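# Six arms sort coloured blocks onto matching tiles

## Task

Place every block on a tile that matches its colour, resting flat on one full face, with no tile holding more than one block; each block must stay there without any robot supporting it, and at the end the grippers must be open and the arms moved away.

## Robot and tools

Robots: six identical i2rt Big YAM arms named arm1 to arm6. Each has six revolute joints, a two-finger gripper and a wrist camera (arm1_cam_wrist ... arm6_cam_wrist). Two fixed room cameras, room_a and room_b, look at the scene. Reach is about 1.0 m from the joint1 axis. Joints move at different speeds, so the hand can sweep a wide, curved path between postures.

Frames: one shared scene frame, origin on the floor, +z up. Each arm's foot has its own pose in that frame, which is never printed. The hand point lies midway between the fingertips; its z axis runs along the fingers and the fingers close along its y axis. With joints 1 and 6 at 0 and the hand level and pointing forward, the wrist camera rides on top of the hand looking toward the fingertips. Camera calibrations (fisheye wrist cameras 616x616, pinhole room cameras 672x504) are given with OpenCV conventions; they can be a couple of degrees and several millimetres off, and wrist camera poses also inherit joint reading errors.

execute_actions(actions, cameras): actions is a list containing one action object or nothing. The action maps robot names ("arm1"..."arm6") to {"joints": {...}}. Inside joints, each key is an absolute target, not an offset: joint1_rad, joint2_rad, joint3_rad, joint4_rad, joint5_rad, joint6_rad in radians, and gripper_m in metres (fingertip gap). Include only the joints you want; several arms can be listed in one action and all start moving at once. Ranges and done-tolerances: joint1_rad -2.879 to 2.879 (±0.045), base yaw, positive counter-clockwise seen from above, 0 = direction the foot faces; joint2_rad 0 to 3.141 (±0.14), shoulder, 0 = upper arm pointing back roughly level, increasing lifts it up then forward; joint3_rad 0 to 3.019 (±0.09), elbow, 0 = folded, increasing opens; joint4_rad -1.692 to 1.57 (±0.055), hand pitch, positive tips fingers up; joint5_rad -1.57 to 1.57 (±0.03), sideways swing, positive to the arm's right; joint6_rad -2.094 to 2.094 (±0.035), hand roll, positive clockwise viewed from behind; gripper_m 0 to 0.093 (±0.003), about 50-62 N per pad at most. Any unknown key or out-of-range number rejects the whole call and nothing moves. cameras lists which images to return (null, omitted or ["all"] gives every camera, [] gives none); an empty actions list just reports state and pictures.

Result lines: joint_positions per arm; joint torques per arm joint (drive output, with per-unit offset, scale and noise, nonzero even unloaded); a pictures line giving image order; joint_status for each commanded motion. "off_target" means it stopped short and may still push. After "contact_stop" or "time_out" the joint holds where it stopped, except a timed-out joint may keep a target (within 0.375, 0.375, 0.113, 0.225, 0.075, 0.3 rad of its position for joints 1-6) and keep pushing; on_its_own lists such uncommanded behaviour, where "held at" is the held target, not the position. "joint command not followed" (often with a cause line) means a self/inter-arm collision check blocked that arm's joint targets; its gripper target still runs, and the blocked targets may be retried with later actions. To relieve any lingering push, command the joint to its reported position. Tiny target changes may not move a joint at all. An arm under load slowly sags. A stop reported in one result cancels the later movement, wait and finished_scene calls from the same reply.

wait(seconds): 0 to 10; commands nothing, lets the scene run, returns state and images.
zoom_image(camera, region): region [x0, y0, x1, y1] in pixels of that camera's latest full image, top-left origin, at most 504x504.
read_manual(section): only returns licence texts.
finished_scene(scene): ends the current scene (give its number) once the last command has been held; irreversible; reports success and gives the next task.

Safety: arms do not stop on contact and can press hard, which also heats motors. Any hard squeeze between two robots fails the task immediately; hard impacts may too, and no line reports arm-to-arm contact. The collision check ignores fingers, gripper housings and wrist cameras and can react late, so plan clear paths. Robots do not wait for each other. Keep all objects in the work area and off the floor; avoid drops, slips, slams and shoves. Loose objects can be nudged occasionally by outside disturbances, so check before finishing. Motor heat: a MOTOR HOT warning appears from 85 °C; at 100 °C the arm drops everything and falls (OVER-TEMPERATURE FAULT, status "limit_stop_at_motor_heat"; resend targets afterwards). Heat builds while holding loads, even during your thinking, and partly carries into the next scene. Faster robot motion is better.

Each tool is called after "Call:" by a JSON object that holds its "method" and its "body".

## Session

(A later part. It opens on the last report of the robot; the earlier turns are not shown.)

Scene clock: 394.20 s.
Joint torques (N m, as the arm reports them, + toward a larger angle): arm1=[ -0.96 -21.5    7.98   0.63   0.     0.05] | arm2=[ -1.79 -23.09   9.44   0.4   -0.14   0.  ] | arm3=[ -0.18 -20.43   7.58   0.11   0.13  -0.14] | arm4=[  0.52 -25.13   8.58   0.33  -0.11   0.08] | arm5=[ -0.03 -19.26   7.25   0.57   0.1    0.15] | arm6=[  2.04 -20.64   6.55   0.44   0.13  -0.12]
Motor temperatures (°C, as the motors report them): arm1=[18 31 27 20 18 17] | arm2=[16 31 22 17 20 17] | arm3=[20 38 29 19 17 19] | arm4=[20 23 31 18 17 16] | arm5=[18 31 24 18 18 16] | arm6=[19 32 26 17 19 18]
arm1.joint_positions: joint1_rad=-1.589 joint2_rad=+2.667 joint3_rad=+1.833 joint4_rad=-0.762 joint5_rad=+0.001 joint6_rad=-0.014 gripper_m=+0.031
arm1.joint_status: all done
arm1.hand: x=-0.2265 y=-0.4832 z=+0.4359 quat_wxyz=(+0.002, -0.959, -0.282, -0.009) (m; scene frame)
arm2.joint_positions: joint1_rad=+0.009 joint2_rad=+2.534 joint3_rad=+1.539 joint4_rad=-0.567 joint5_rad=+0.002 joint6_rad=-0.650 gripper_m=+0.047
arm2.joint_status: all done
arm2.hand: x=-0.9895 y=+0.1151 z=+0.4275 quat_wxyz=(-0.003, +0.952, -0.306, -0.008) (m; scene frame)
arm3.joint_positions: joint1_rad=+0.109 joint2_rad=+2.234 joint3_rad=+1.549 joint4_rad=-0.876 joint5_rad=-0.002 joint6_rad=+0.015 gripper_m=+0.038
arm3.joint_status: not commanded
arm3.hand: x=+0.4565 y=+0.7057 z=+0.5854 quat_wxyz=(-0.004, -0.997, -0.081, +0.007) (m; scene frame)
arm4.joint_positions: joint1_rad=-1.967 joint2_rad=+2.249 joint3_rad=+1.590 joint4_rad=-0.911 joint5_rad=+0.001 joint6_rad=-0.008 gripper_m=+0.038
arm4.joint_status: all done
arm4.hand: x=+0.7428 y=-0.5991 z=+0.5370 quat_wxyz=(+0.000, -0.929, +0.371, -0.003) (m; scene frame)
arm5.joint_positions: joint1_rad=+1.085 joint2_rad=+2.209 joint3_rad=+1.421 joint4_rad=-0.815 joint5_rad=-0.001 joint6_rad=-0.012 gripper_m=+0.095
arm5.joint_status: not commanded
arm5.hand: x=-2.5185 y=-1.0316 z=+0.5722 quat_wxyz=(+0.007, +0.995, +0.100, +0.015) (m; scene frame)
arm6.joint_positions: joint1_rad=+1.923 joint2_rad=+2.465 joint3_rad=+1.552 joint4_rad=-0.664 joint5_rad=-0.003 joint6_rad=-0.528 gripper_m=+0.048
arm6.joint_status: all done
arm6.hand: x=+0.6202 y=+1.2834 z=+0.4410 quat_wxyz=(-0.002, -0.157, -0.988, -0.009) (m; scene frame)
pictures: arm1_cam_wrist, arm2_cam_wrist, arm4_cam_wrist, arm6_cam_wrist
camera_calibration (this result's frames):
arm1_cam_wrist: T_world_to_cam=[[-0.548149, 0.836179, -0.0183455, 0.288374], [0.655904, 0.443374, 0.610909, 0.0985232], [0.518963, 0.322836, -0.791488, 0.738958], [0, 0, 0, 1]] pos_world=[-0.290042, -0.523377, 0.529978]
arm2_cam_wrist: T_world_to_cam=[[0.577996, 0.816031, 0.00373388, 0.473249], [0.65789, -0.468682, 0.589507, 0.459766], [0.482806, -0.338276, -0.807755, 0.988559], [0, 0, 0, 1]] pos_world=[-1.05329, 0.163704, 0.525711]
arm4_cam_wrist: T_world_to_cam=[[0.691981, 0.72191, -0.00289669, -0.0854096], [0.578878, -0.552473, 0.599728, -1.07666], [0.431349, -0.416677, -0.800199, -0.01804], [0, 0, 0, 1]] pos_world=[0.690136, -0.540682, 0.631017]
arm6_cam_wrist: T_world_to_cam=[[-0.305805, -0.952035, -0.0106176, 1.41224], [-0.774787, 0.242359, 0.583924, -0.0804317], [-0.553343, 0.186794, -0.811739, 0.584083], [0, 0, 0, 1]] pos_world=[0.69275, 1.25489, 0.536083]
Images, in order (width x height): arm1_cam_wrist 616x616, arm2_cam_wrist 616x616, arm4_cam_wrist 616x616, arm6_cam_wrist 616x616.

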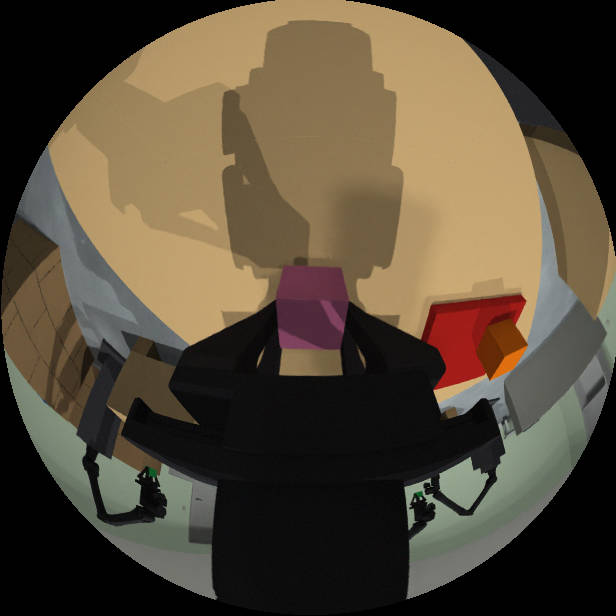

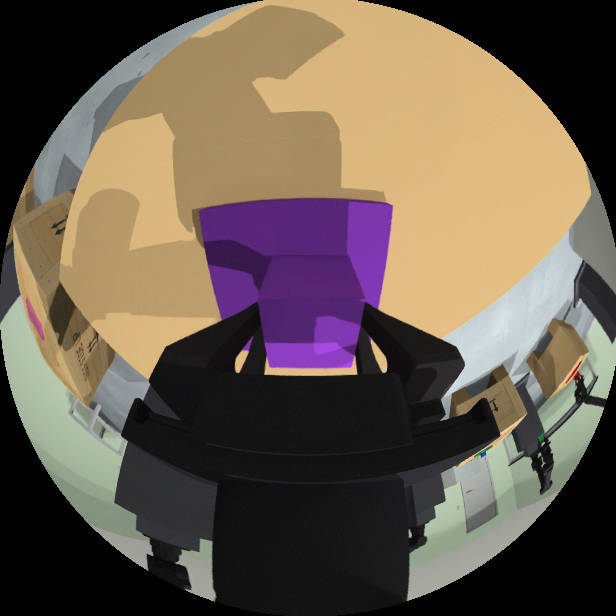

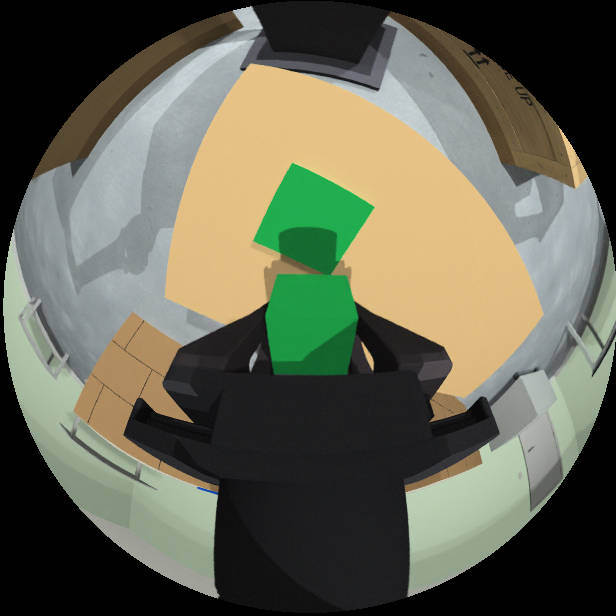

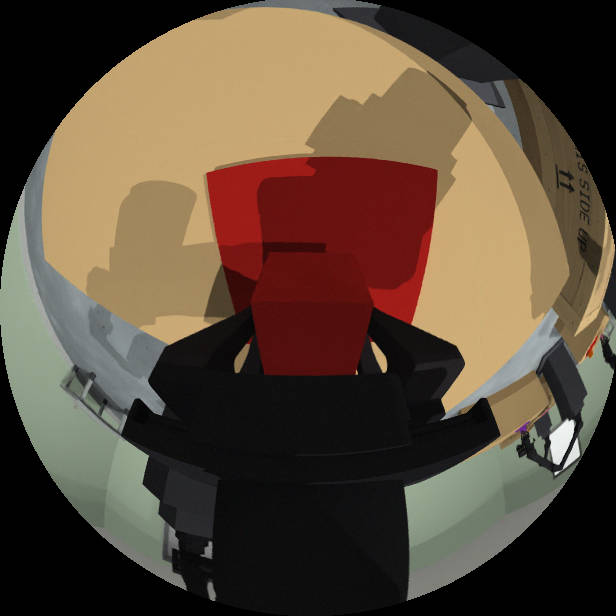

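Call:
{"method": "execute_actions", "body": {"actions": [{"arm1":{"joints":{"joint2_rad":2.74,"joint4_rad":-0.7}},"arm2":{"joints":{"joint2_rad":2.565}},"arm4":{"joints":{"joint2_rad":2.42,"joint3_rad":1.665,"joint4_rad":-0.78,"joint6_rad":0.47}},"arm6":{"joints":{"joint2_rad":2.51,"joint4_rad":-0.625}}}], "cameras": ["arm1_cam_wrist","arm2_cam_wrist","arm4_cam_wrist","arm6_cam_wrist","room_b"]}}

Scene clock: 417.13 s.
Joint torques (N m, as the arm reports them, + toward a larger angle): arm1=[ -1.01 -17.94   7.6    0.69   0.02   0.05] | arm2=[ -1.55 -20.75   9.42   0.42  -0.13  -0.03] | arm3=[  0.16 -20.33   7.47   0.15   0.17  -0.13] | arm4=[  0.14 -26.91   7.39   0.65  -0.02   0.11] | arm5=[ -0.09 -19.26   7.24   0.57   0.1    0.15] | arm6=[  2.06 -18.92   6.34   0.67   0.12  -0.14]
Motor temperatures (°C, as the motors report them): arm1=[18 32 27 20 18 17] | arm2=[16 31 23 17 20 17] | arm3=[20 39 29 19 17 19] | arm4=[20 25 31 18 17 16] | arm5=[18 32 24 18 18 16] | arm6=[19 33 26 17 19 18]
arm1.joint_positions: joint1_rad=-1.589 joint2_rad=+2.705 joint3_rad=+1.834 joint4_rad=-0.713 joint5_rad=+0.000 joint6_rad=-0.014 gripper_m=+0.031
arm1.joint_status: all done
arm1.hand: x=-0.2236 y=-0.4813 z=+0.4120 quat_wxyz=(+0.000, -0.959, -0.282, -0.003) (m; scene frame)
arm2.joint_positions: joint1_rad=+0.009 joint2_rad=+2.535 joint3_rad=+1.539 joint4_rad=-0.567 joint5_rad=+0.002 joint6_rad=-0.650 gripper_m=+0.047
arm2.joint_status: all done
arm2.hand: x=-0.9894 y=+0.1146 z=+0.4268 quat_wxyz=(-0.002, +0.952, -0.305, -0.007) (m; scene frame)
arm3.joint_positions: joint1_rad=+0.109 joint2_rad=+2.234 joint3_rad=+1.549 joint4_rad=-0.876 joint5_rad=-0.002 joint6_rad=+0.015 gripper_m=+0.038
arm3.joint_status: not commanded
arm3.hand: x=+0.4565 y=+0.7057 z=+0.5854 quat_wxyz=(-0.004, -0.997, -0.081, +0.007) (m; scene frame)
arm4.joint_positions: joint1_rad=-1.967 joint2_rad=+2.436 joint3_rad=+1.650 joint4_rad=-0.792 joint5_rad=+0.001 joint6_rad=+0.458 gripper_m=+0.038
arm4.joint_status: all done
arm4.hand: x=+0.7380 y=-0.5942 z=+0.4422 quat_wxyz=(+0.000, -0.818, +0.575, -0.008) (m; scene frame)
arm5.joint_positions: joint1_rad=+1.085 joint2_rad=+2.209 joint3_rad=+1.421 joint4_rad=-0.815 joint5_rad=-0.001 joint6_rad=-0.012 gripper_m=+0.095
arm5.joint_status: not commanded
arm5.hand: x=-2.5185 y=-1.0316 z=+0.5722 quat_wxyz=(+0.007, +0.995, +0.100, +0.015) (m; scene frame)
arm6.joint_positions: joint1_rad=+1.923 joint2_rad=+2.488 joint3_rad=+1.552 joint4_rad=-0.639 joint5_rad=-0.003 joint6_rad=-0.528 gripper_m=+0.048
arm6.joint_status: all done
arm6.hand: x=+0.6188 y=+1.2852 z=+0.4280 quat_wxyz=(-0.003, -0.157, -0.988, -0.008) (m; scene frame)
pictures: arm1_cam_wrist, arm2_cam_wrist, arm4_cam_wrist, arm6_cam_wrist, room_b
camera_calibration (this result's frames):
arm1_cam_wrist: T_world_to_cam=[[-0.547668, 0.836484, -0.0188521, 0.288399], [0.66209, 0.447044, 0.601489, 0.117318], [0.511563, 0.316934, -0.798659, 0.716341], [0, 0, 0, 1]] pos_world=[-0.286182, -0.52072, 0.506984]
arm2_cam_wrist: T_world_to_cam=[[0.577984, 0.816042, 0.00303737, 0.473823], [0.657696, -0.468028, 0.590242, 0.459272], [0.483084, -0.339153, -0.807221, 0.987975], [0, 0, 0, 1]] pos_world=[-1.0532, 0.163367, 0.524994]
arm4_cam_wrist: T_world_to_cam=[[0.942739, 0.333513, 0.00356039, -0.504547], [0.263634, -0.751666, 0.604562, -0.902136], [0.204306, -0.569005, -0.79655, -0.0143661], [0, 0, 0, 1]] pos_world=[0.716425, -0.518007, 0.53575]
arm6_cam_wrist: T_world_to_cam=[[-0.30582, -0.952044, -0.00926098, 1.41281], [-0.775813, 0.243549, 0.582064, -0.0743825], [-0.551895, 0.185192, -0.81309, 0.57416], [0, 0, 0, 1]] pos_world=[0.691234, 1.25684, 0.523223]
Images, in order (width x height): arm1_cam_wrist 616x616, arm2_cam_wrist 616x616, arm4_cam_wrist 616x616, arm6_cam_wrist 616x616, room_b 672x504.

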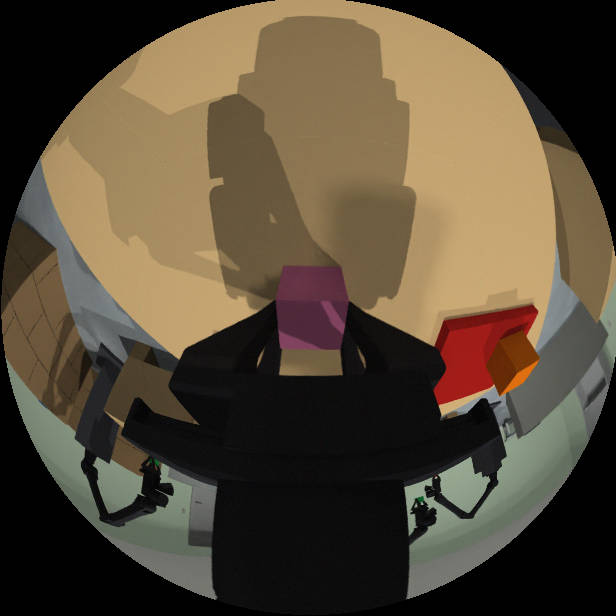

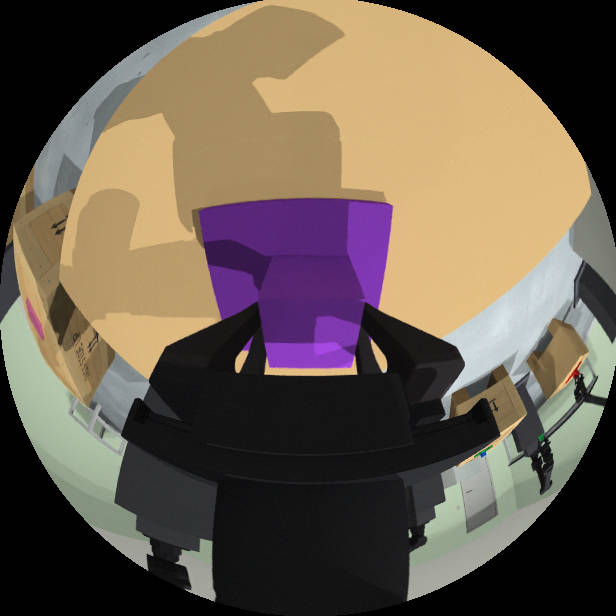

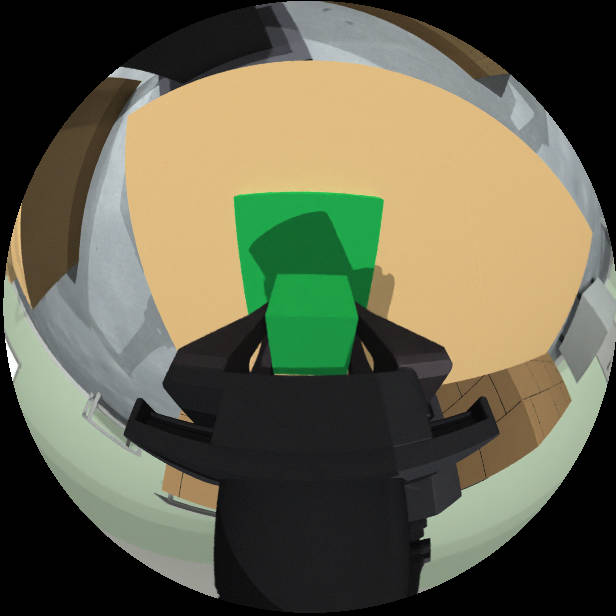

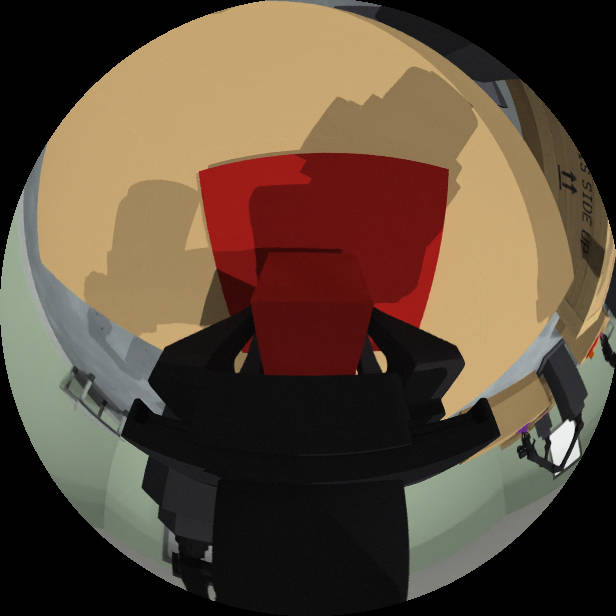

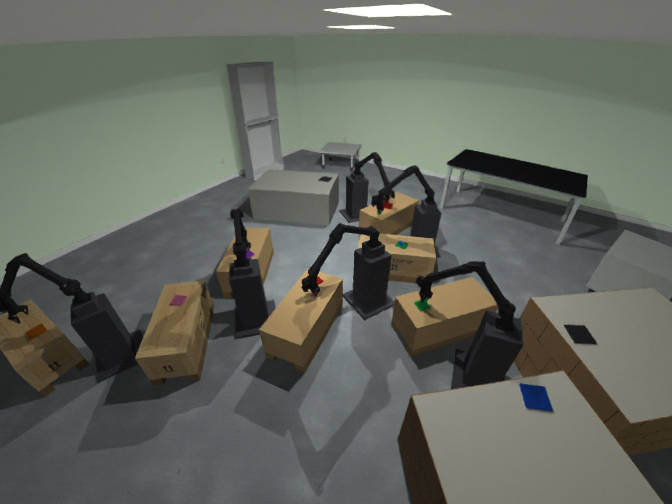

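Call:
{"method": "execute_actions", "body": {"actions": [{"arm1":{"joints":{"joint2_rad":2.765,"joint4_rad":-0.68}},"arm2":{"joints":{"joint2_rad":2.585}},"arm4":{"joints":{"joint2_rad":2.515,"joint4_rad":-0.695}},"arm6":{"joints":{"joint2_rad":2.53}}}], "cameras": ["arm4_cam_wrist"]}}

Scene clock: 435.20 s.
Joint torques (N m, as the arm reports them, + toward a larger angle): arm1=[ -1.   -16.01   7.62   1.32   0.01   0.05] | arm2=[ -1.48 -18.44   9.35   0.41  -0.13  -0.02] | arm3=[ -0.32 -20.3    7.56   0.21   0.16  -0.13] | arm4=[  0.08 -24.76   6.93   0.69  -0.02   0.11] | arm5=[ -0.11 -19.24   7.24   0.57   0.1    0.15] | arm6=[  2.1  -18.3    6.23   0.49   0.08  -0.13]
Motor temperatures (°C, as the motors report them): arm1=[18 31 27 20 18 17] | arm2=[16 30 23 17 20 17] | arm3=[20 40 30 19 17 19] | arm4=[20 27 30 18 17 16] | arm5=[18 32 24 18 18 16] | arm6=[19 32 26 17 19 18]
arm1.joint_positions: joint1_rad=-1.589 joint2_rad=+2.706 joint3_rad=+1.834 joint4_rad=-0.707 joint5_rad=+0.000 joint6_rad=-0.014 gripper_m=+0.031
arm1.joint_status: all done
arm1.hand: x=-0.2247 y=-0.4820 z=+0.4118 quat_wxyz=(-0.001, -0.959, -0.282, +0.000) (m; scene frame)
arm2.joint_positions: joint1_rad=+0.009 joint2_rad=+2.536 joint3_rad=+1.540 joint4_rad=-0.567 joint5_rad=+0.002 joint6_rad=-0.650 gripper_m=+0.047
arm2.joint_status: all done
arm2.hand: x=-0.9894 y=+0.1146 z=+0.4264 quat_wxyz=(-0.002, +0.952, -0.305, -0.007) (m; scene frame)
arm3.joint_positions: joint1_rad=+0.109 joint2_rad=+2.234 joint3_rad=+1.549 joint4_rad=-0.876 joint5_rad=-0.002 joint6_rad=+0.015 gripper_m=+0.038
arm3.joint_status: not commanded
arm3.hand: x=+0.4565 y=+0.7057 z=+0.5854 quat_wxyz=(-0.004, -0.997, -0.081, +0.007) (m; scene frame)
arm4.joint_positions: joint1_rad=-1.967 joint2_rad=+2.509 joint3_rad=+1.651 joint4_rad=-0.707 joint5_rad=+0.001 joint6_rad=+0.459 gripper_m=+0.038
arm4.joint_status: all done
arm4.hand: x=+0.7410 y=-0.5970 z=+0.3988 quat_wxyz=(+0.001, -0.818, +0.576, -0.001) (m; scene frame)
arm5.joint_positions: joint1_rad=+1.085 joint2_rad=+2.209 joint3_rad=+1.421 joint4_rad=-0.815 joint5_rad=-0.001 joint6_rad=-0.012 gripper_m=+0.095
arm5.joint_status: not commanded
arm5.hand: x=-2.5185 y=-1.0316 z=+0.5722 quat_wxyz=(+0.007, +0.995, +0.100, +0.015) (m; scene frame)
arm6.joint_positions: joint1_rad=+1.923 joint2_rad=+2.503 joint3_rad=+1.552 joint4_rad=-0.635 joint5_rad=-0.003 joint6_rad=-0.529 gripper_m=+0.048
arm6.joint_status: all done
arm6.hand: x=+0.6156 y=+1.2888 z=+0.4196 quat_wxyz=(+0.001, -0.157, -0.988, -0.011) (m; scene frame)
pictures: arm4_cam_wrist
camera_calibration (this result's frames):
arm4_cam_wrist: T_world_to_cam=[[0.942992, 0.332807, -0.00223216, -0.504576], [0.26867, -0.757272, 0.595278, -0.882135], [0.196422, -0.561942, -0.803517, -0.0383239], [0, 0, 0, 1]] pos_world=[0.720343, -0.521625, 0.493195]
Images, in order (width x height): arm4_cam_wrist 616x616.

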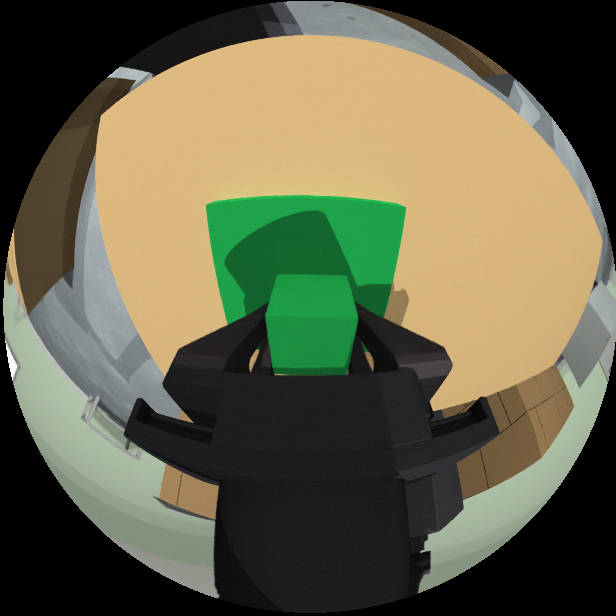

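Call:
{"method": "execute_actions", "body": {"actions": [{"arm1":{"joints":{"joint2_rad":2.706,"joint4_rad":-0.707,"gripper_m":0.093}},"arm2":{"joints":{"joint2_rad":2.536,"gripper_m":0.093}},"arm4":{"joints":{"joint2_rad":2.55}},"arm6":{"joints":{"joint2_rad":2.503,"gripper_m":0.093}}}], "cameras": []}}

Scene clock: 441.53 s.
Joint torques (N m, as the arm reports them, + toward a larger angle): arm1=[ -1.06 -20.13   7.5    0.17   0.01   0.04] | arm2=[ -1.55 -23.16   9.3    0.4   -0.13   0.  ] | arm3=[ -0.31 -20.2    7.53   0.25   0.15  -0.13] | arm4=[  0.17 -22.49   6.91   0.63  -0.01   0.1 ] | arm5=[ -0.06 -19.23   7.25   0.57   0.1    0.15] | arm6=[  1.97 -20.48   6.22   0.47   0.1   -0.12]
Motor temperatures (°C, as the motors report them): arm1=[18 31 27 20 18 17] | arm2=[16 30 23 17 20 17] | arm3=[20 40 30 19 17 19] | arm4=[20 27 30 18 17 16] | arm5=[18 32 24 18 18 16] | arm6=[19 32 26 17 19 18]
arm1.joint_positions: joint1_rad=-1.589 joint2_rad=+2.706 joint3_rad=+1.834 joint4_rad=-0.707 joint5_rad=+0.000 joint6_rad=-0.013 gripper_m=+0.093
arm1.joint_status: all done
arm1.hand: x=-0.2247 y=-0.4820 z=+0.4118 quat_wxyz=(-0.001, -0.959, -0.282, +0.000) (m; scene frame)
arm2.joint_positions: joint1_rad=+0.009 joint2_rad=+2.535 joint3_rad=+1.540 joint4_rad=-0.567 joint5_rad=+0.002 joint6_rad=-0.650 gripper_m=+0.093
arm2.joint_status: all done
arm2.hand: x=-0.9896 y=+0.1155 z=+0.4272 quat_wxyz=(-0.003, +0.952, -0.306, -0.008) (m; scene frame)
arm3.joint_positions: joint1_rad=+0.109 joint2_rad=+2.234 joint3_rad=+1.549 joint4_rad=-0.876 joint5_rad=-0.002 joint6_rad=+0.015 gripper_m=+0.038
arm3.joint_status: not commanded
arm3.hand: x=+0.4565 y=+0.7057 z=+0.5854 quat_wxyz=(-0.004, -0.997, -0.081, +0.007) (m; scene frame)
arm4.joint_positions: joint1_rad=-1.967 joint2_rad=+2.513 joint3_rad=+1.651 joint4_rad=-0.706 joint5_rad=+0.001 joint6_rad=+0.459 gripper_m=+0.038
arm4.joint_status: all done
arm4.hand: x=+0.7415 y=-0.5976 z=+0.3968 quat_wxyz=(+0.001, -0.818, +0.576, -0.002) (m; scene frame)
arm5.joint_positions: joint1_rad=+1.085 joint2_rad=+2.209 joint3_rad=+1.421 joint4_rad=-0.815 joint5_rad=-0.001 joint6_rad=-0.012 gripper_m=+0.095
arm5.joint_status: not commanded
arm5.hand: x=-2.5185 y=-1.0316 z=+0.5722 quat_wxyz=(+0.007, +0.995, +0.100, +0.015) (m; scene frame)
arm6.joint_positions: joint1_rad=+1.923 joint2_rad=+2.503 joint3_rad=+1.552 joint4_rad=-0.635 joint5_rad=-0.003 joint6_rad=-0.529 gripper_m=+0.093
arm6.joint_status: all done
arm6.hand: x=+0.6156 y=+1.2888 z=+0.4196 quat_wxyz=(+0.001, -0.157, -0.988, -0.011) (m; scene frame)
pictures: none
No camera images: the call's "cameras" was empty. Leave "cameras" out to get every camera's image.

Call:
{"method": "execute_actions", "body": {"actions": [{"arm1":{"joints":{"joint2_rad":1.5,"joint3_rad":1.0,"joint4_rad":-1.07}},"arm2":{"joints":{"joint2_rad":2.2,"joint3_rad":1.48,"joint4_rad":-0.85}},"arm4":{"joints":{"joint2_rad":2.513,"gripper_m":0.093}},"arm6":{"joints":{"joint2_rad":2.2,"joint3_rad":1.48,"joint4_rad":-0.85}}}], "cameras": ["arm2_cam_wrist","arm6_cam_wrist","room_b"]}}

Scene clock: 458.47 s.
Joint torques (N m, as the arm reports them, + toward a larger angle): arm1=[ -1.05 -10.25   7.54  -0.33   0.01   0.04] | arm2=[ -1.46 -23.02   9.1   -0.13  -0.13   0.  ] | arm3=[ -0.26 -20.21   7.55   0.2    0.14  -0.14] | arm4=[  0.14 -25.62   6.77   0.65   0.01   0.11] | arm5=[ -0.07 -19.23   7.24   0.58   0.1    0.15] | arm6=[  1.87 -17.13   7.25  -0.39   0.11  -0.12]
Motor temperatures (°C, as the motors report them): arm1=[18 32 27 20 18 17] | arm2=[16 31 23 17 20 17] | arm3=[20 40 30 19 17 19] | arm4=[20 26 29 18 17 16] | arm5=[18 32 24 18 18 16] | arm6=[19 33 26 17 19 18]
arm1.joint_positions: joint1_rad=-1.589 joint2_rad=+1.510 joint3_rad=+1.014 joint4_rad=-1.056 joint5_rad=+0.000 joint6_rad=-0.013 gripper_m=+0.093
arm1.joint_status: all done
arm1.hand: x=-0.0271 y=-0.3579 z=+0.8045 quat_wxyz=(-0.004, -0.959, -0.282, +0.012) (m; scene frame)
arm2.joint_positions: joint1_rad=+0.009 joint2_rad=+2.204 joint3_rad=+1.471 joint4_rad=-0.844 joint5_rad=+0.002 joint6_rad=-0.650 gripper_m=+0.093
arm2.joint_status: all done
arm2.hand: x=-0.9878 y=+0.1162 z=+0.5969 quat_wxyz=(+0.003, +0.952, -0.305, -0.003) (m; scene frame)
arm3.joint_positions: joint1_rad=+0.109 joint2_rad=+2.234 joint3_rad=+1.549 joint4_rad=-0.876 joint5_rad=-0.002 joint6_rad=+0.015 gripper_m=+0.038
arm3.joint_status: not commanded
arm3.hand: x=+0.4565 y=+0.7057 z=+0.5854 quat_wxyz=(-0.004, -0.997, -0.081, +0.007) (m; scene frame)
arm4.joint_positions: joint1_rad=-1.967 joint2_rad=+2.512 joint3_rad=+1.651 joint4_rad=-0.706 joint5_rad=+0.001 joint6_rad=+0.459 gripper_m=+0.093
arm4.joint_status: all done
arm4.hand: x=+0.7414 y=-0.5975 z=+0.3971 quat_wxyz=(+0.001, -0.818, +0.576, -0.002) (m; scene frame)
arm5.joint_positions: joint1_rad=+1.085 joint2_rad=+2.209 joint3_rad=+1.421 joint4_rad=-0.815 joint5_rad=-0.001 joint6_rad=-0.012 gripper_m=+0.095
arm5.joint_status: not commanded
arm5.hand: x=-2.5185 y=-1.0316 z=+0.5722 quat_wxyz=(+0.007, +0.995, +0.100, +0.015) (m; scene frame)
arm6.joint_positions: joint1_rad=+1.923 joint2_rad=+2.173 joint3_rad=+1.471 joint4_rad=-0.836 joint5_rad=-0.003 joint6_rad=-0.529 gripper_m=+0.093
arm6.joint_status: all done
arm6.hand: x=+0.6191 y=+1.2818 z=+0.5863 quat_wxyz=(-0.017, -0.157, -0.987, +0.004) (m; scene frame)
pictures: arm2_cam_wrist, arm6_cam_wrist, room_b
camera_calibration (this result's frames):
arm2_cam_wrist: T_world_to_cam=[[0.577862, 0.816117, -0.00532173, 0.475992], [0.655354, -0.460126, 0.598995, 0.350196], [0.486402, -0.349624, -0.800735, 1.12564], [0, 0, 0, 1]] pos_world=[-1.05207, 0.166219, 0.694106]
arm6_cam_wrist: T_world_to_cam=[[-0.305544, -0.95213, 0.00950022, 1.40003], [-0.789438, 0.258889, 0.556565, -0.161757], [-0.532382, 0.162556, -0.83075, 0.730895], [0, 0, 0, 1]] pos_world=[0.689189, 1.25607, 0.683919]
Images, in order (width x height): arm2_cam_wrist 616x616, arm6_cam_wrist 616x616, room_b 672x504.

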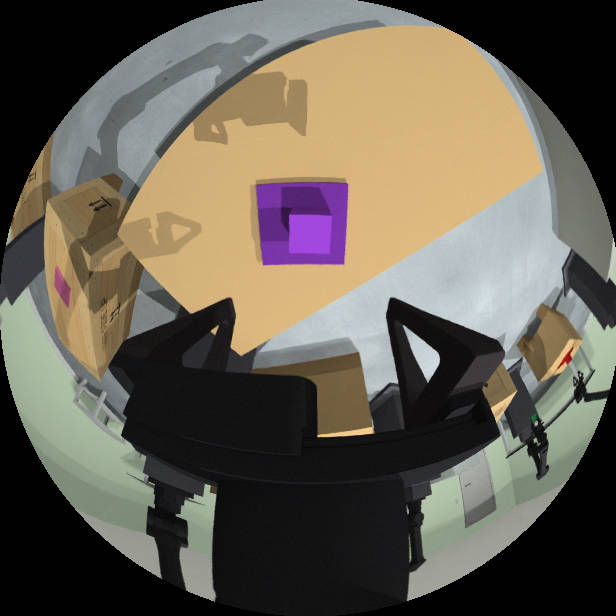

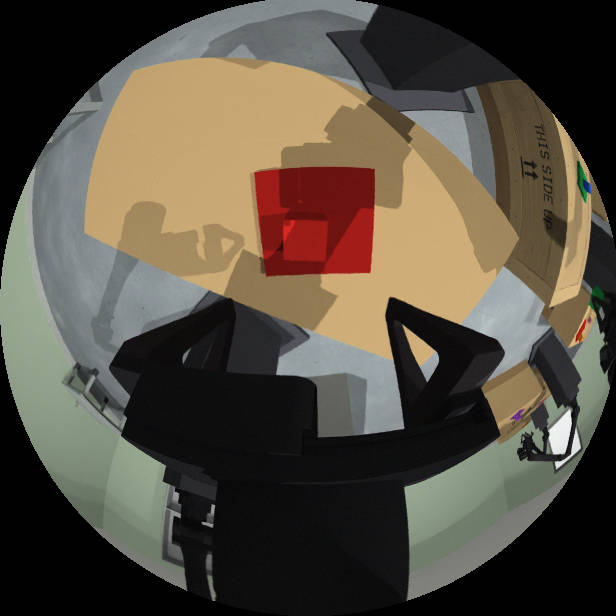

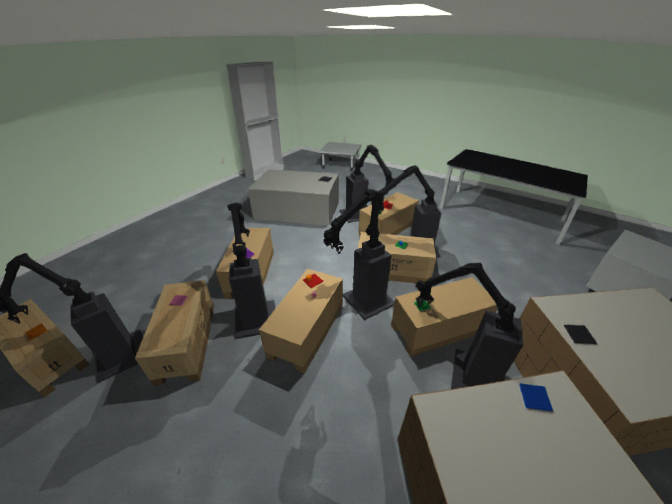

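Call:
{"method": "execute_actions", "body": {"actions": [{"arm1":{"joints":{"joint1_rad":1.91}},"arm2":{"joints":{"joint1_rad":-1.565,"joint2_rad":2.245,"joint3_rad":1.325,"joint4_rad":-0.63,"joint6_rad":0}},"arm6":{"joints":{"joint1_rad":1.0,"joint2_rad":1.5,"joint3_rad":1.0,"joint4_rad":-1.07}}}], "cameras": ["arm1_cam_wrist","arm2_cam_wrist"]}}

Scene clock: 478.30 s.
Joint torques (N m, as the arm reports them, + toward a larger angle): arm1=[  0.98 -10.71   7.37  -0.44   0.04   0.04] | arm2=[ -1.81 -22.47   6.25   0.09  -0.01   0.25] | arm3=[ -0.29 -19.98   7.49   0.2    0.13  -0.15] | arm4=[  0.15 -25.54   6.89   0.64   0.01   0.1 ] | arm5=[ -0.08 -19.25   7.24   0.57   0.11   0.15] | arm6=[  2.06 -10.     7.12  -0.41  -0.01  -0.12]
Motor temperatures (°C, as the motors report them): arm1=[18 30 27 20 18 17] | arm2=[16 31 23 17 20 17] | arm3=[20 41 30 19 17 19] | arm4=[20 27 29 18 17 16] | arm5=[18 33 24 18 18 16] | arm6=[19 32 26 17 19 18]
arm1.joint_positions: joint1_rad=+1.910 joint2_rad=+1.510 joint3_rad=+1.014 joint4_rad=-1.056 joint5_rad=-0.001 joint6_rad=-0.012 gripper_m=+0.093
arm1.joint_status: all done
arm1.hand: x=+0.5668 y=+0.1800 z=+0.7985 quat_wxyz=(-0.005, +0.448, -0.894, -0.003) (m; scene frame)
arm2.joint_positions: joint1_rad=-1.569 joint2_rad=+2.257 joint3_rad=+1.330 joint4_rad=-0.628 joint5_rad=+0.000 joint6_rad=-0.010 gripper_m=+0.093
arm2.joint_status: all done
arm2.hand: x=-0.2929 y=-0.2838 z=+0.5231 quat_wxyz=(-0.002, +0.151, -0.989, -0.002) (m; scene frame)
arm3.joint_positions: joint1_rad=+0.109 joint2_rad=+2.234 joint3_rad=+1.549 joint4_rad=-0.876 joint5_rad=-0.002 joint6_rad=+0.015 gripper_m=+0.038
arm3.joint_status: not commanded
arm3.hand: x=+0.4565 y=+0.7057 z=+0.5854 quat_wxyz=(-0.004, -0.997, -0.081, +0.007) (m; scene frame)
arm4.joint_positions: joint1_rad=-1.967 joint2_rad=+2.512 joint3_rad=+1.651 joint4_rad=-0.706 joint5_rad=+0.001 joint6_rad=+0.459 gripper_m=+0.093
arm4.joint_status: not commanded
arm4.hand: x=+0.7414 y=-0.5975 z=+0.3971 quat_wxyz=(+0.001, -0.818, +0.576, -0.002) (m; scene frame)
arm5.joint_positions: joint1_rad=+1.085 joint2_rad=+2.209 joint3_rad=+1.421 joint4_rad=-0.815 joint5_rad=-0.001 joint6_rad=-0.012 gripper_m=+0.095
arm5.joint_status: not commanded
arm5.hand: x=-2.5185 y=-1.0316 z=+0.5722 quat_wxyz=(+0.007, +0.995, +0.100, +0.015) (m; scene frame)
arm6.joint_positions: joint1_rad=+1.001 joint2_rad=+1.487 joint3_rad=+1.007 joint4_rad=-1.056 joint5_rad=+0.000 joint6_rad=-0.530 gripper_m=+0.093
arm6.joint_status: all done
arm6.hand: x=+0.1454 y=+1.3246 z=+0.7627 quat_wxyz=(-0.008, -0.579, -0.815, +0.010) (m; scene frame)
pictures: arm1_cam_wrist, arm2_cam_wrist
camera_calibration (this result's frames):
arm1_cam_wrist: T_world_to_cam=[[0.805135, -0.5928, -0.01858, -0.334311], [-0.4709, -0.65799, 0.587624, -0.0818481], [-0.360569, -0.464367, -0.808921, 1.05426], [0, 0, 0, 1]] pos_world=[0.610757, 0.23753, 0.894698]
arm2_cam_wrist: T_world_to_cam=[[0.302314, -0.953208, -0.000674969, -0.184836], [-0.763131, -0.242454, 0.599038, -0.598867], [-0.571172, -0.180582, -0.80072, 0.32694], [0, 0, 0, 1]] pos_world=[-0.214397, -0.262345, 0.620407]
Images, in order (width x height): arm1_cam_wrist 616x616, arm2_cam_wrist 616x616.

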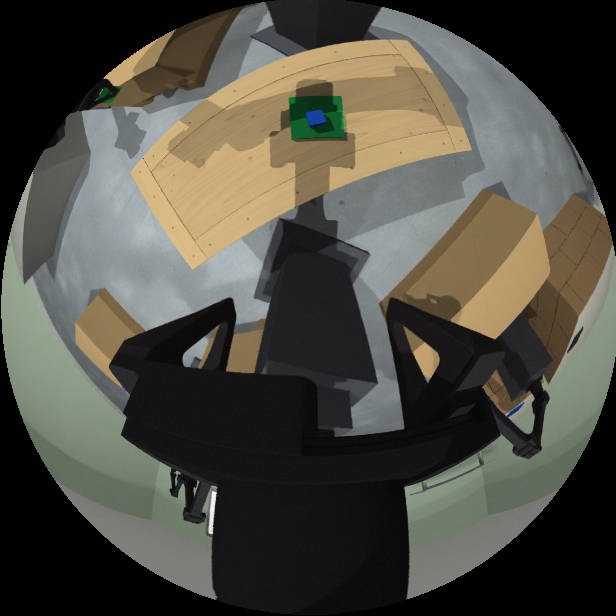

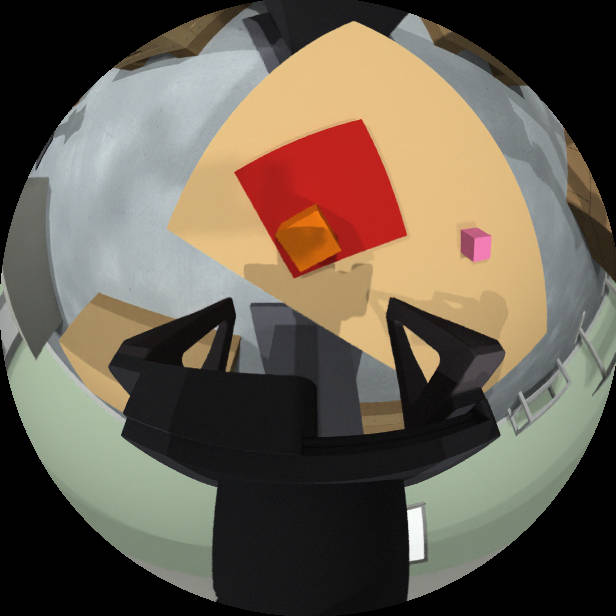

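Call:
{"method": "zoom_image", "body": {"camera": "arm2_cam_wrist", "region": [250, 180, 370, 300]}}

Call:
{"method": "zoom_image", "body": {"camera": "arm1_cam_wrist", "region": [270, 70, 370, 170]}}

Region (250, 180, 370, 300) of arm2_cam_wrist's 616x616 image, scaled by 4.200, with more detail than that image has.

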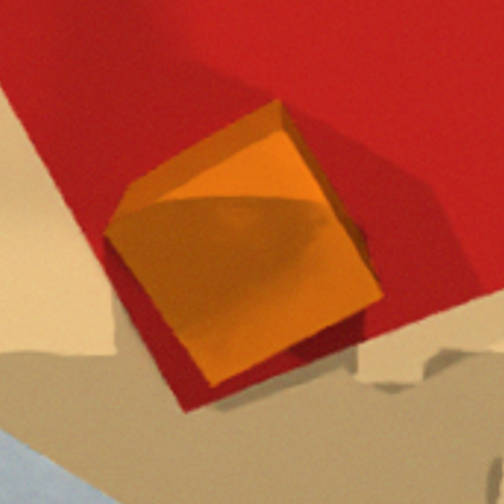

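Region (270, 70, 370, 170) of arm1_cam_wrist's 616x616 image, scaled by 5.040, with more detail than that image has.

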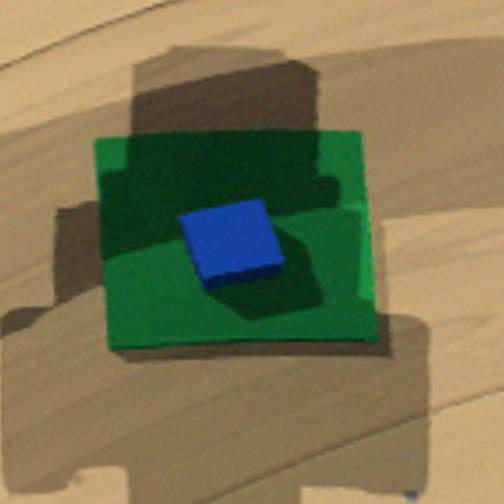

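Call:
{"method": "execute_actions", "body": {"actions": [{"arm1":{"joints":{"joint1_rad":1.9,"joint2_rad":2.425,"joint3_rad":1.55,"joint4_rad":-0.67,"joint6_rad":-0.28}},"arm2":{"joints":{"joint2_rad":2.418,"joint3_rad":1.422,"joint4_rad":-0.54,"joint6_rad":-0.53}},"arm4":{"joints":{"joint2_rad":1.5,"joint3_rad":1.0,"joint4_rad":-1.07}}}], "cameras": ["arm1_cam_wrist","arm2_cam_wrist","arm4_cam_wrist"]}}

Scene clock: 499.93 s.
Joint torques (N m, as the arm reports them, + toward a larger angle): arm1=[ -0.97 -19.49   7.93   0.38   0.    -0.24] | arm2=[ -1.67 -23.63   7.64   0.27  -0.06  -0.01] | arm3=[ -0.37 -19.98   7.43   0.14   0.14  -0.13] | arm4=[  0.2  -13.18   7.73  -0.18   0.01   0.1 ] | arm5=[ -0.02 -19.24   7.24   0.58   0.11   0.15] | arm6=[  2.18 -10.06   7.11  -0.43   0.    -0.12]
Motor temperatures (°C, as the motors report them): arm1=[18 29 27 20 18 17] | arm2=[16 31 22 17 20 17] | arm3=[20 41 30 19 17 19] | arm4=[20 28 29 18 17 16] | arm5=[18 33 24 18 18 16] | arm6=[19 29 27 17 19 18]
arm1.joint_positions: joint1_rad=+1.910 joint2_rad=+2.440 joint3_rad=+1.524 joint4_rad=-0.678 joint5_rad=-0.001 joint6_rad=-0.266 gripper_m=+0.093
arm1.joint_status: all done
arm1.hand: x=+0.6713 y=+0.3166 z=+0.4863 quat_wxyz=(+0.015, +0.557, -0.830, +0.004) (m; scene frame)
arm2.joint_positions: joint1_rad=-1.569 joint2_rad=+2.435 joint3_rad=+1.404 joint4_rad=-0.544 joint5_rad=+0.000 joint6_rad=-0.519 gripper_m=+0.093
arm2.joint_status: all done
arm2.hand: x=-0.2916 y=-0.2831 z=+0.4455 quat_wxyz=(+0.007, +0.394, -0.919, -0.003) (m; scene frame)
arm3.joint_positions: joint1_rad=+0.109 joint2_rad=+2.234 joint3_rad=+1.549 joint4_rad=-0.876 joint5_rad=-0.002 joint6_rad=+0.015 gripper_m=+0.038
arm3.joint_status: not commanded
arm3.hand: x=+0.4565 y=+0.7057 z=+0.5854 quat_wxyz=(-0.004, -0.997, -0.081, +0.007) (m; scene frame)
arm4.joint_positions: joint1_rad=-1.967 joint2_rad=+1.494 joint3_rad=+0.999 joint4_rad=-1.058 joint5_rad=+0.001 joint6_rad=+0.460 gripper_m=+0.093
arm4.joint_status: all done
arm4.hand: x=+0.8953 y=-0.7468 z=+0.7218 quat_wxyz=(+0.002, -0.818, +0.576, +0.005) (m; scene frame)
arm5.joint_positions: joint1_rad=+1.085 joint2_rad=+2.209 joint3_rad=+1.421 joint4_rad=-0.815 joint5_rad=-0.001 joint6_rad=-0.012 gripper_m=+0.095
arm5.joint_status: not commanded
arm5.hand: x=-2.5185 y=-1.0316 z=+0.5722 quat_wxyz=(+0.007, +0.995, +0.100, +0.015) (m; scene frame)
arm6.joint_positions: joint1_rad=+1.001 joint2_rad=+1.487 joint3_rad=+1.007 joint4_rad=-1.056 joint5_rad=+0.000 joint6_rad=-0.530 gripper_m=+0.093
arm6.joint_status: not commanded
arm6.hand: x=+0.1454 y=+1.3246 z=+0.7627 quat_wxyz=(-0.008, -0.579, -0.815, +0.010) (m; scene frame)
pictures: arm1_cam_wrist, arm2_cam_wrist, arm4_cam_wrist
camera_calibration (this result's frames):
arm1_cam_wrist: T_world_to_cam=[[0.927499, -0.372831, -0.0272547, -0.490838], [-0.276801, -0.733946, 0.620246, 0.118544], [-0.25125, -0.567733, -0.783934, 0.849951], [0, 0, 0, 1]] pos_world=[0.701615, 0.386551, 0.579401]
arm2_cam_wrist: T_world_to_cam=[[0.728149, -0.685378, -0.00752805, 0.0184522], [-0.539284, -0.579647, 0.610887, -0.58664], [-0.423052, -0.440756, -0.791682, 0.231147], [0, 0, 0, 1]] pos_world=[-0.232014, -0.225518, 0.541504]
arm4_cam_wrist: T_world_to_cam=[[0.943188, 0.332154, -0.00838284, -0.595779], [0.273778, -0.762631, 0.586038, -1.23123], [0.188262, -0.555039, -0.81024, 0.124058], [0, 0, 0, 1]] pos_world=[0.875659, -0.672223, 0.817068]
Images, in order (width x height): arm1_cam_wrist 616x616, arm2_cam_wrist 616x616, arm4_cam_wrist 616x616.

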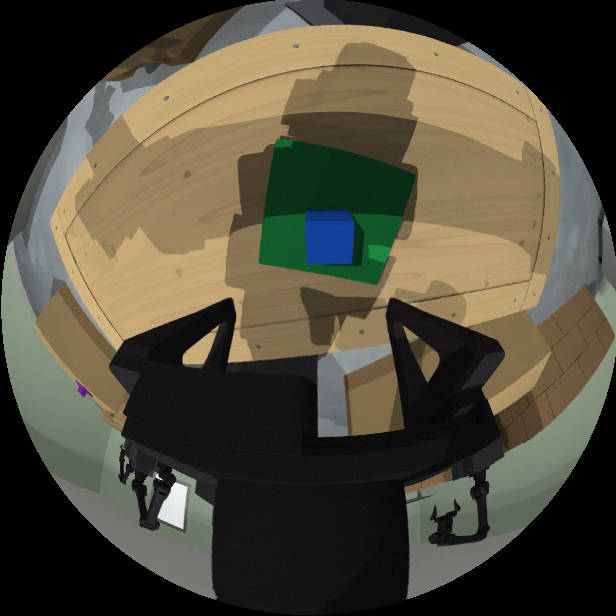

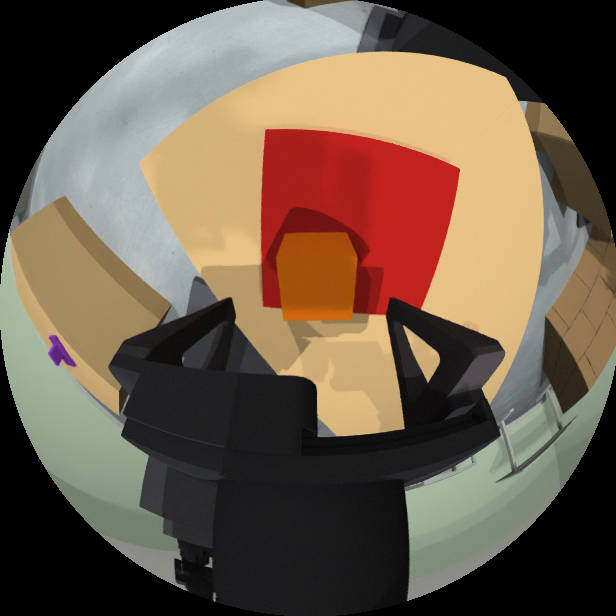

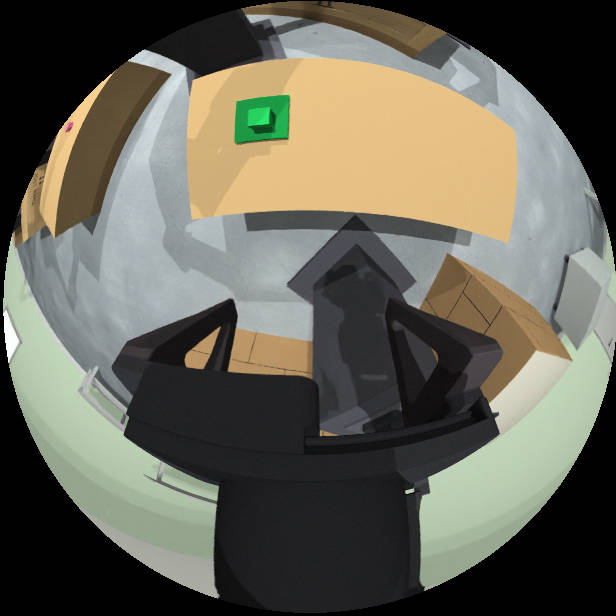

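Call:
{"method": "execute_actions", "body": {"actions": [{"arm1":{"joints":{"joint1_rad":1.885,"joint2_rad":2.612,"joint3_rad":1.68,"joint4_rad":-0.6}},"arm2":{"joints":{"joint1_rad":-1.548,"joint2_rad":2.5,"joint3_rad":1.512}},"arm4":{"joints":{"joint1_rad":-1.3,"joint6_rad":0}}}], "cameras": ["arm1_cam_wrist","arm2_cam_wrist"]}}

Scene clock: 527.83 s.
Joint torques (N m, as the arm reports them, + toward a larger angle): arm1=[ -1.01 -19.2    7.03   0.53   0.01  -0.24] | arm2=[ -0.79 -22.34   8.76   0.27  -0.04  -0.03] | arm3=[ -0.04 -20.13   7.49   0.07   0.15  -0.12] | arm4=[  0.16 -13.2    7.81  -0.18   0.01  -0.11] | arm5=[ -0.09 -19.25   7.24   0.57   0.1    0.15] | arm6=[  2.24 -10.09   7.1   -0.46  -0.01  -0.12]
Motor temperatures (°C, as the motors report them): arm1=[18 32 28 20 18 17] | arm2=[16 31 22 17 20 17] | arm3=[20 42 30 19 17 19] | arm4=[20 25 30 18 17 16] | arm5=[18 34 24 18 18 16] | arm6=[19 28 27 17 19 18]
arm1.joint_positions: joint1_rad=+1.896 joint2_rad=+2.601 joint3_rad=+1.665 joint4_rad=-0.609 joint5_rad=-0.001 joint6_rad=-0.266 gripper_m=+0.093
arm1.joint_status: all done
arm1.hand: x=+0.6975 y=+0.3374 z=+0.4260 quat_wxyz=(-0.009, +0.551, -0.834, -0.004) (m; scene frame)
arm2.joint_positions: joint1_rad=-1.563 joint2_rad=+2.496 joint3_rad=+1.484 joint4_rad=-0.544 joint5_rad=+0.000 joint6_rad=-0.519 gripper_m=+0.093
arm2.joint_status: all done
arm2.hand: x=-0.2722 y=-0.2733 z=+0.4280 quat_wxyz=(-0.002, +0.398, -0.918, -0.002) (m; scene frame)
arm3.joint_positions: joint1_rad=+0.109 joint2_rad=+2.234 joint3_rad=+1.549 joint4_rad=-0.876 joint5_rad=-0.002 joint6_rad=+0.015 gripper_m=+0.038
arm3.joint_status: not commanded
arm3.hand: x=+0.4565 y=+0.7057 z=+0.5854 quat_wxyz=(-0.004, -0.997, -0.081, +0.007) (m; scene frame)
arm4.joint_positions: joint1_rad=-1.300 joint2_rad=+1.494 joint3_rad=+0.999 joint4_rad=-1.058 joint5_rad=-0.001 joint6_rad=+0.012 gripper_m=+0.093
arm4.joint_status: all done
arm4.hand: x=+0.7845 y=-0.9849 z=+0.7221 quat_wxyz=(-0.002, -0.998, +0.056, +0.006) (m; scene frame)
arm5.joint_positions: joint1_rad=+1.085 joint2_rad=+2.209 joint3_rad=+1.421 joint4_rad=-0.815 joint5_rad=-0.001 joint6_rad=-0.012 gripper_m=+0.095
arm5.joint_status: not commanded
arm5.hand: x=-2.5185 y=-1.0316 z=+0.5722 quat_wxyz=(+0.007, +0.995, +0.100, +0.015) (m; scene frame)
arm6.joint_positions: joint1_rad=+1.001 joint2_rad=+1.487 joint3_rad=+1.007 joint4_rad=-1.056 joint5_rad=+0.000 joint6_rad=-0.530 gripper_m=+0.093
arm6.joint_status: not commanded
arm6.hand: x=+0.1454 y=+1.3246 z=+0.7627 quat_wxyz=(-0.008, -0.579, -0.815, +0.010) (m; scene frame)
pictures: arm1_cam_wrist, arm2_cam_wrist
camera_calibration (this result's frames):
arm1_cam_wrist: T_world_to_cam=[[0.923202, -0.384076, -0.0135563, -0.508103], [-0.305138, -0.75399, 0.581713, 0.221377], [-0.233644, -0.532902, -0.813281, 0.809585], [0, 0, 0, 1]] pos_world=[0.725787, 0.403196, 0.522754]
arm2_cam_wrist: T_world_to_cam=[[0.73284, -0.680399, 0.00138859, 0.009707], [-0.545698, -0.586536, 0.598489, -0.558128], [-0.406397, -0.439355, -0.80113, 0.238763], [0, 0, 0, 1]] pos_world=[-0.21465, -0.215856, 0.5253]
Images, in order (width x height): arm1_cam_wrist 616x616, arm2_cam_wrist 616x616.

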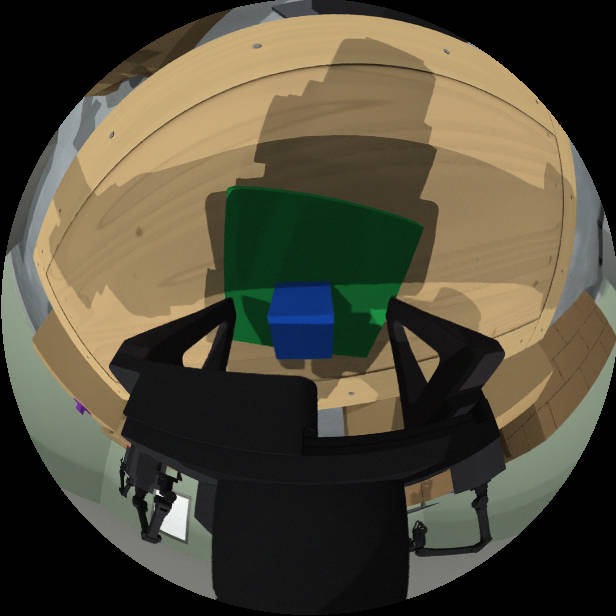

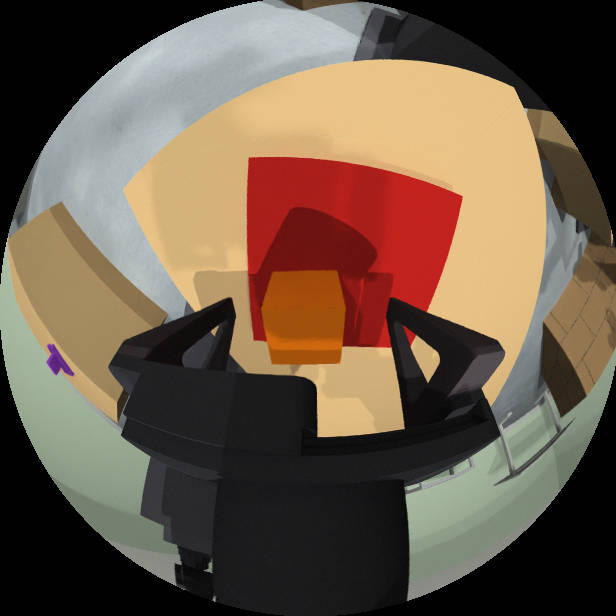

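Call:
{"method": "execute_actions", "body": {"actions": [{"arm1":{"joints":{"joint2_rad":2.66}},"arm2":{"joints":{"gripper_m":0}}}], "cameras": ["arm1_cam_wrist"]}}

Scene clock: 534.80 s.
Joint torques (N m, as the arm reports them, + toward a larger angle): arm1=[ -0.74 -16.24   6.74   0.55  -0.08  -0.24] | arm2=[ -0.82 -22.41   8.86   0.24  -0.04   0.  ] | arm3=[ -0.25 -20.43   7.47   0.2    0.12  -0.13] | arm4=[  0.39 -13.13   7.8   -0.16   0.01  -0.1 ] | arm5=[ -0.09 -19.2    7.25   0.57   0.11   0.15] | arm6=[  2.2  -10.1    7.12  -0.37  -0.01  -0.13]
Motor temperatures (°C, as the motors report them): arm1=[18 32 28 20 18 17] | arm2=[16 31 23 17 20 17] | arm3=[20 42 30 19 17 19] | arm4=[20 25 30 18 17 16] | arm5=[18 34 24 18 18 16] | arm6=[19 27 27 17 19 18]
arm1.joint_positions: joint1_rad=+1.896 joint2_rad=+2.619 joint3_rad=+1.665 joint4_rad=-0.609 joint5_rad=+0.002 joint6_rad=-0.267 gripper_m=+0.093
arm1.joint_status: all done
arm1.hand: x=+0.6933 y=+0.3310 z=+0.4154 quat_wxyz=(-0.001, +0.552, -0.834, +0.000) (m; scene frame)
arm2.joint_positions: joint1_rad=-1.563 joint2_rad=+2.496 joint3_rad=+1.484 joint4_rad=-0.544 joint5_rad=+0.000 joint6_rad=-0.520 gripper_m=+0.041
arm2.joint_status: gripper_m off_target (ended at +0.041, target +0.000)
arm2.hand: x=-0.2722 y=-0.2733 z=+0.4280 quat_wxyz=(-0.002, +0.398, -0.917, -0.002) (m; scene frame)
arm3.joint_positions: joint1_rad=+0.109 joint2_rad=+2.234 joint3_rad=+1.549 joint4_rad=-0.876 joint5_rad=-0.002 joint6_rad=+0.015 gripper_m=+0.038
arm3.joint_status: not commanded
arm3.hand: x=+0.4565 y=+0.7057 z=+0.5854 quat_wxyz=(-0.004, -0.997, -0.081, +0.007) (m; scene frame)
arm4.joint_positions: joint1_rad=-1.300 joint2_rad=+1.494 joint3_rad=+0.999 joint4_rad=-1.058 joint5_rad=-0.001 joint6_rad=+0.011 gripper_m=+0.093
arm4.joint_status: not commanded
arm4.hand: x=+0.7845 y=-0.9849 z=+0.7221 quat_wxyz=(-0.002, -0.998, +0.056, +0.006) (m; scene frame)
arm5.joint_positions: joint1_rad=+1.085 joint2_rad=+2.209 joint3_rad=+1.421 joint4_rad=-0.815 joint5_rad=-0.001 joint6_rad=-0.012 gripper_m=+0.095
arm5.joint_status: not commanded
arm5.hand: x=-2.5185 y=-1.0316 z=+0.5722 quat_wxyz=(+0.007, +0.995, +0.100, +0.015) (m; scene frame)
arm6.joint_positions: joint1_rad=+1.001 joint2_rad=+1.487 joint3_rad=+1.007 joint4_rad=-1.056 joint5_rad=+0.000 joint6_rad=-0.530 gripper_m=+0.093
arm6.joint_status: not commanded
arm6.hand: x=+0.1454 y=+1.3246 z=+0.7627 quat_wxyz=(-0.008, -0.579, -0.815, +0.010) (m; scene frame)
pictures: arm1_cam_wrist
camera_calibration (this result's frames):
arm1_cam_wrist: T_world_to_cam=[[0.92336, -0.383609, -0.0158372, -0.50616], [-0.299264, -0.744953, 0.596227, 0.208388], [-0.240516, -0.545793, -0.80266, 0.801179], [0, 0, 0, 1]] pos_world=[0.722427, 0.398349, 0.510811]
Images, in order (width x height): arm1_cam_wrist 616x616.

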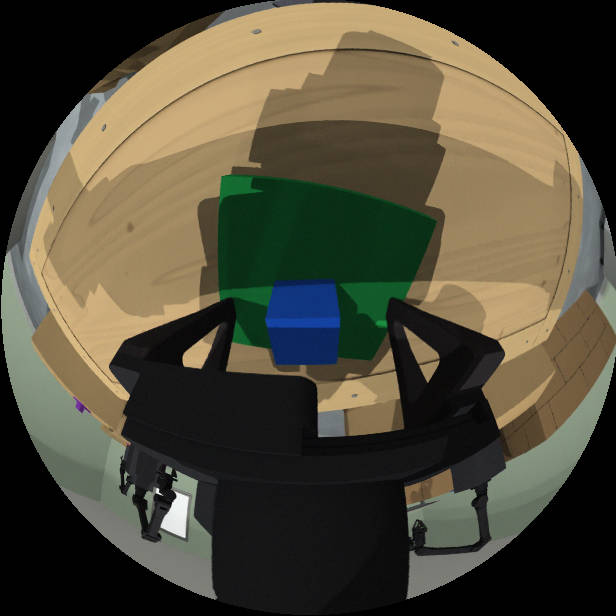

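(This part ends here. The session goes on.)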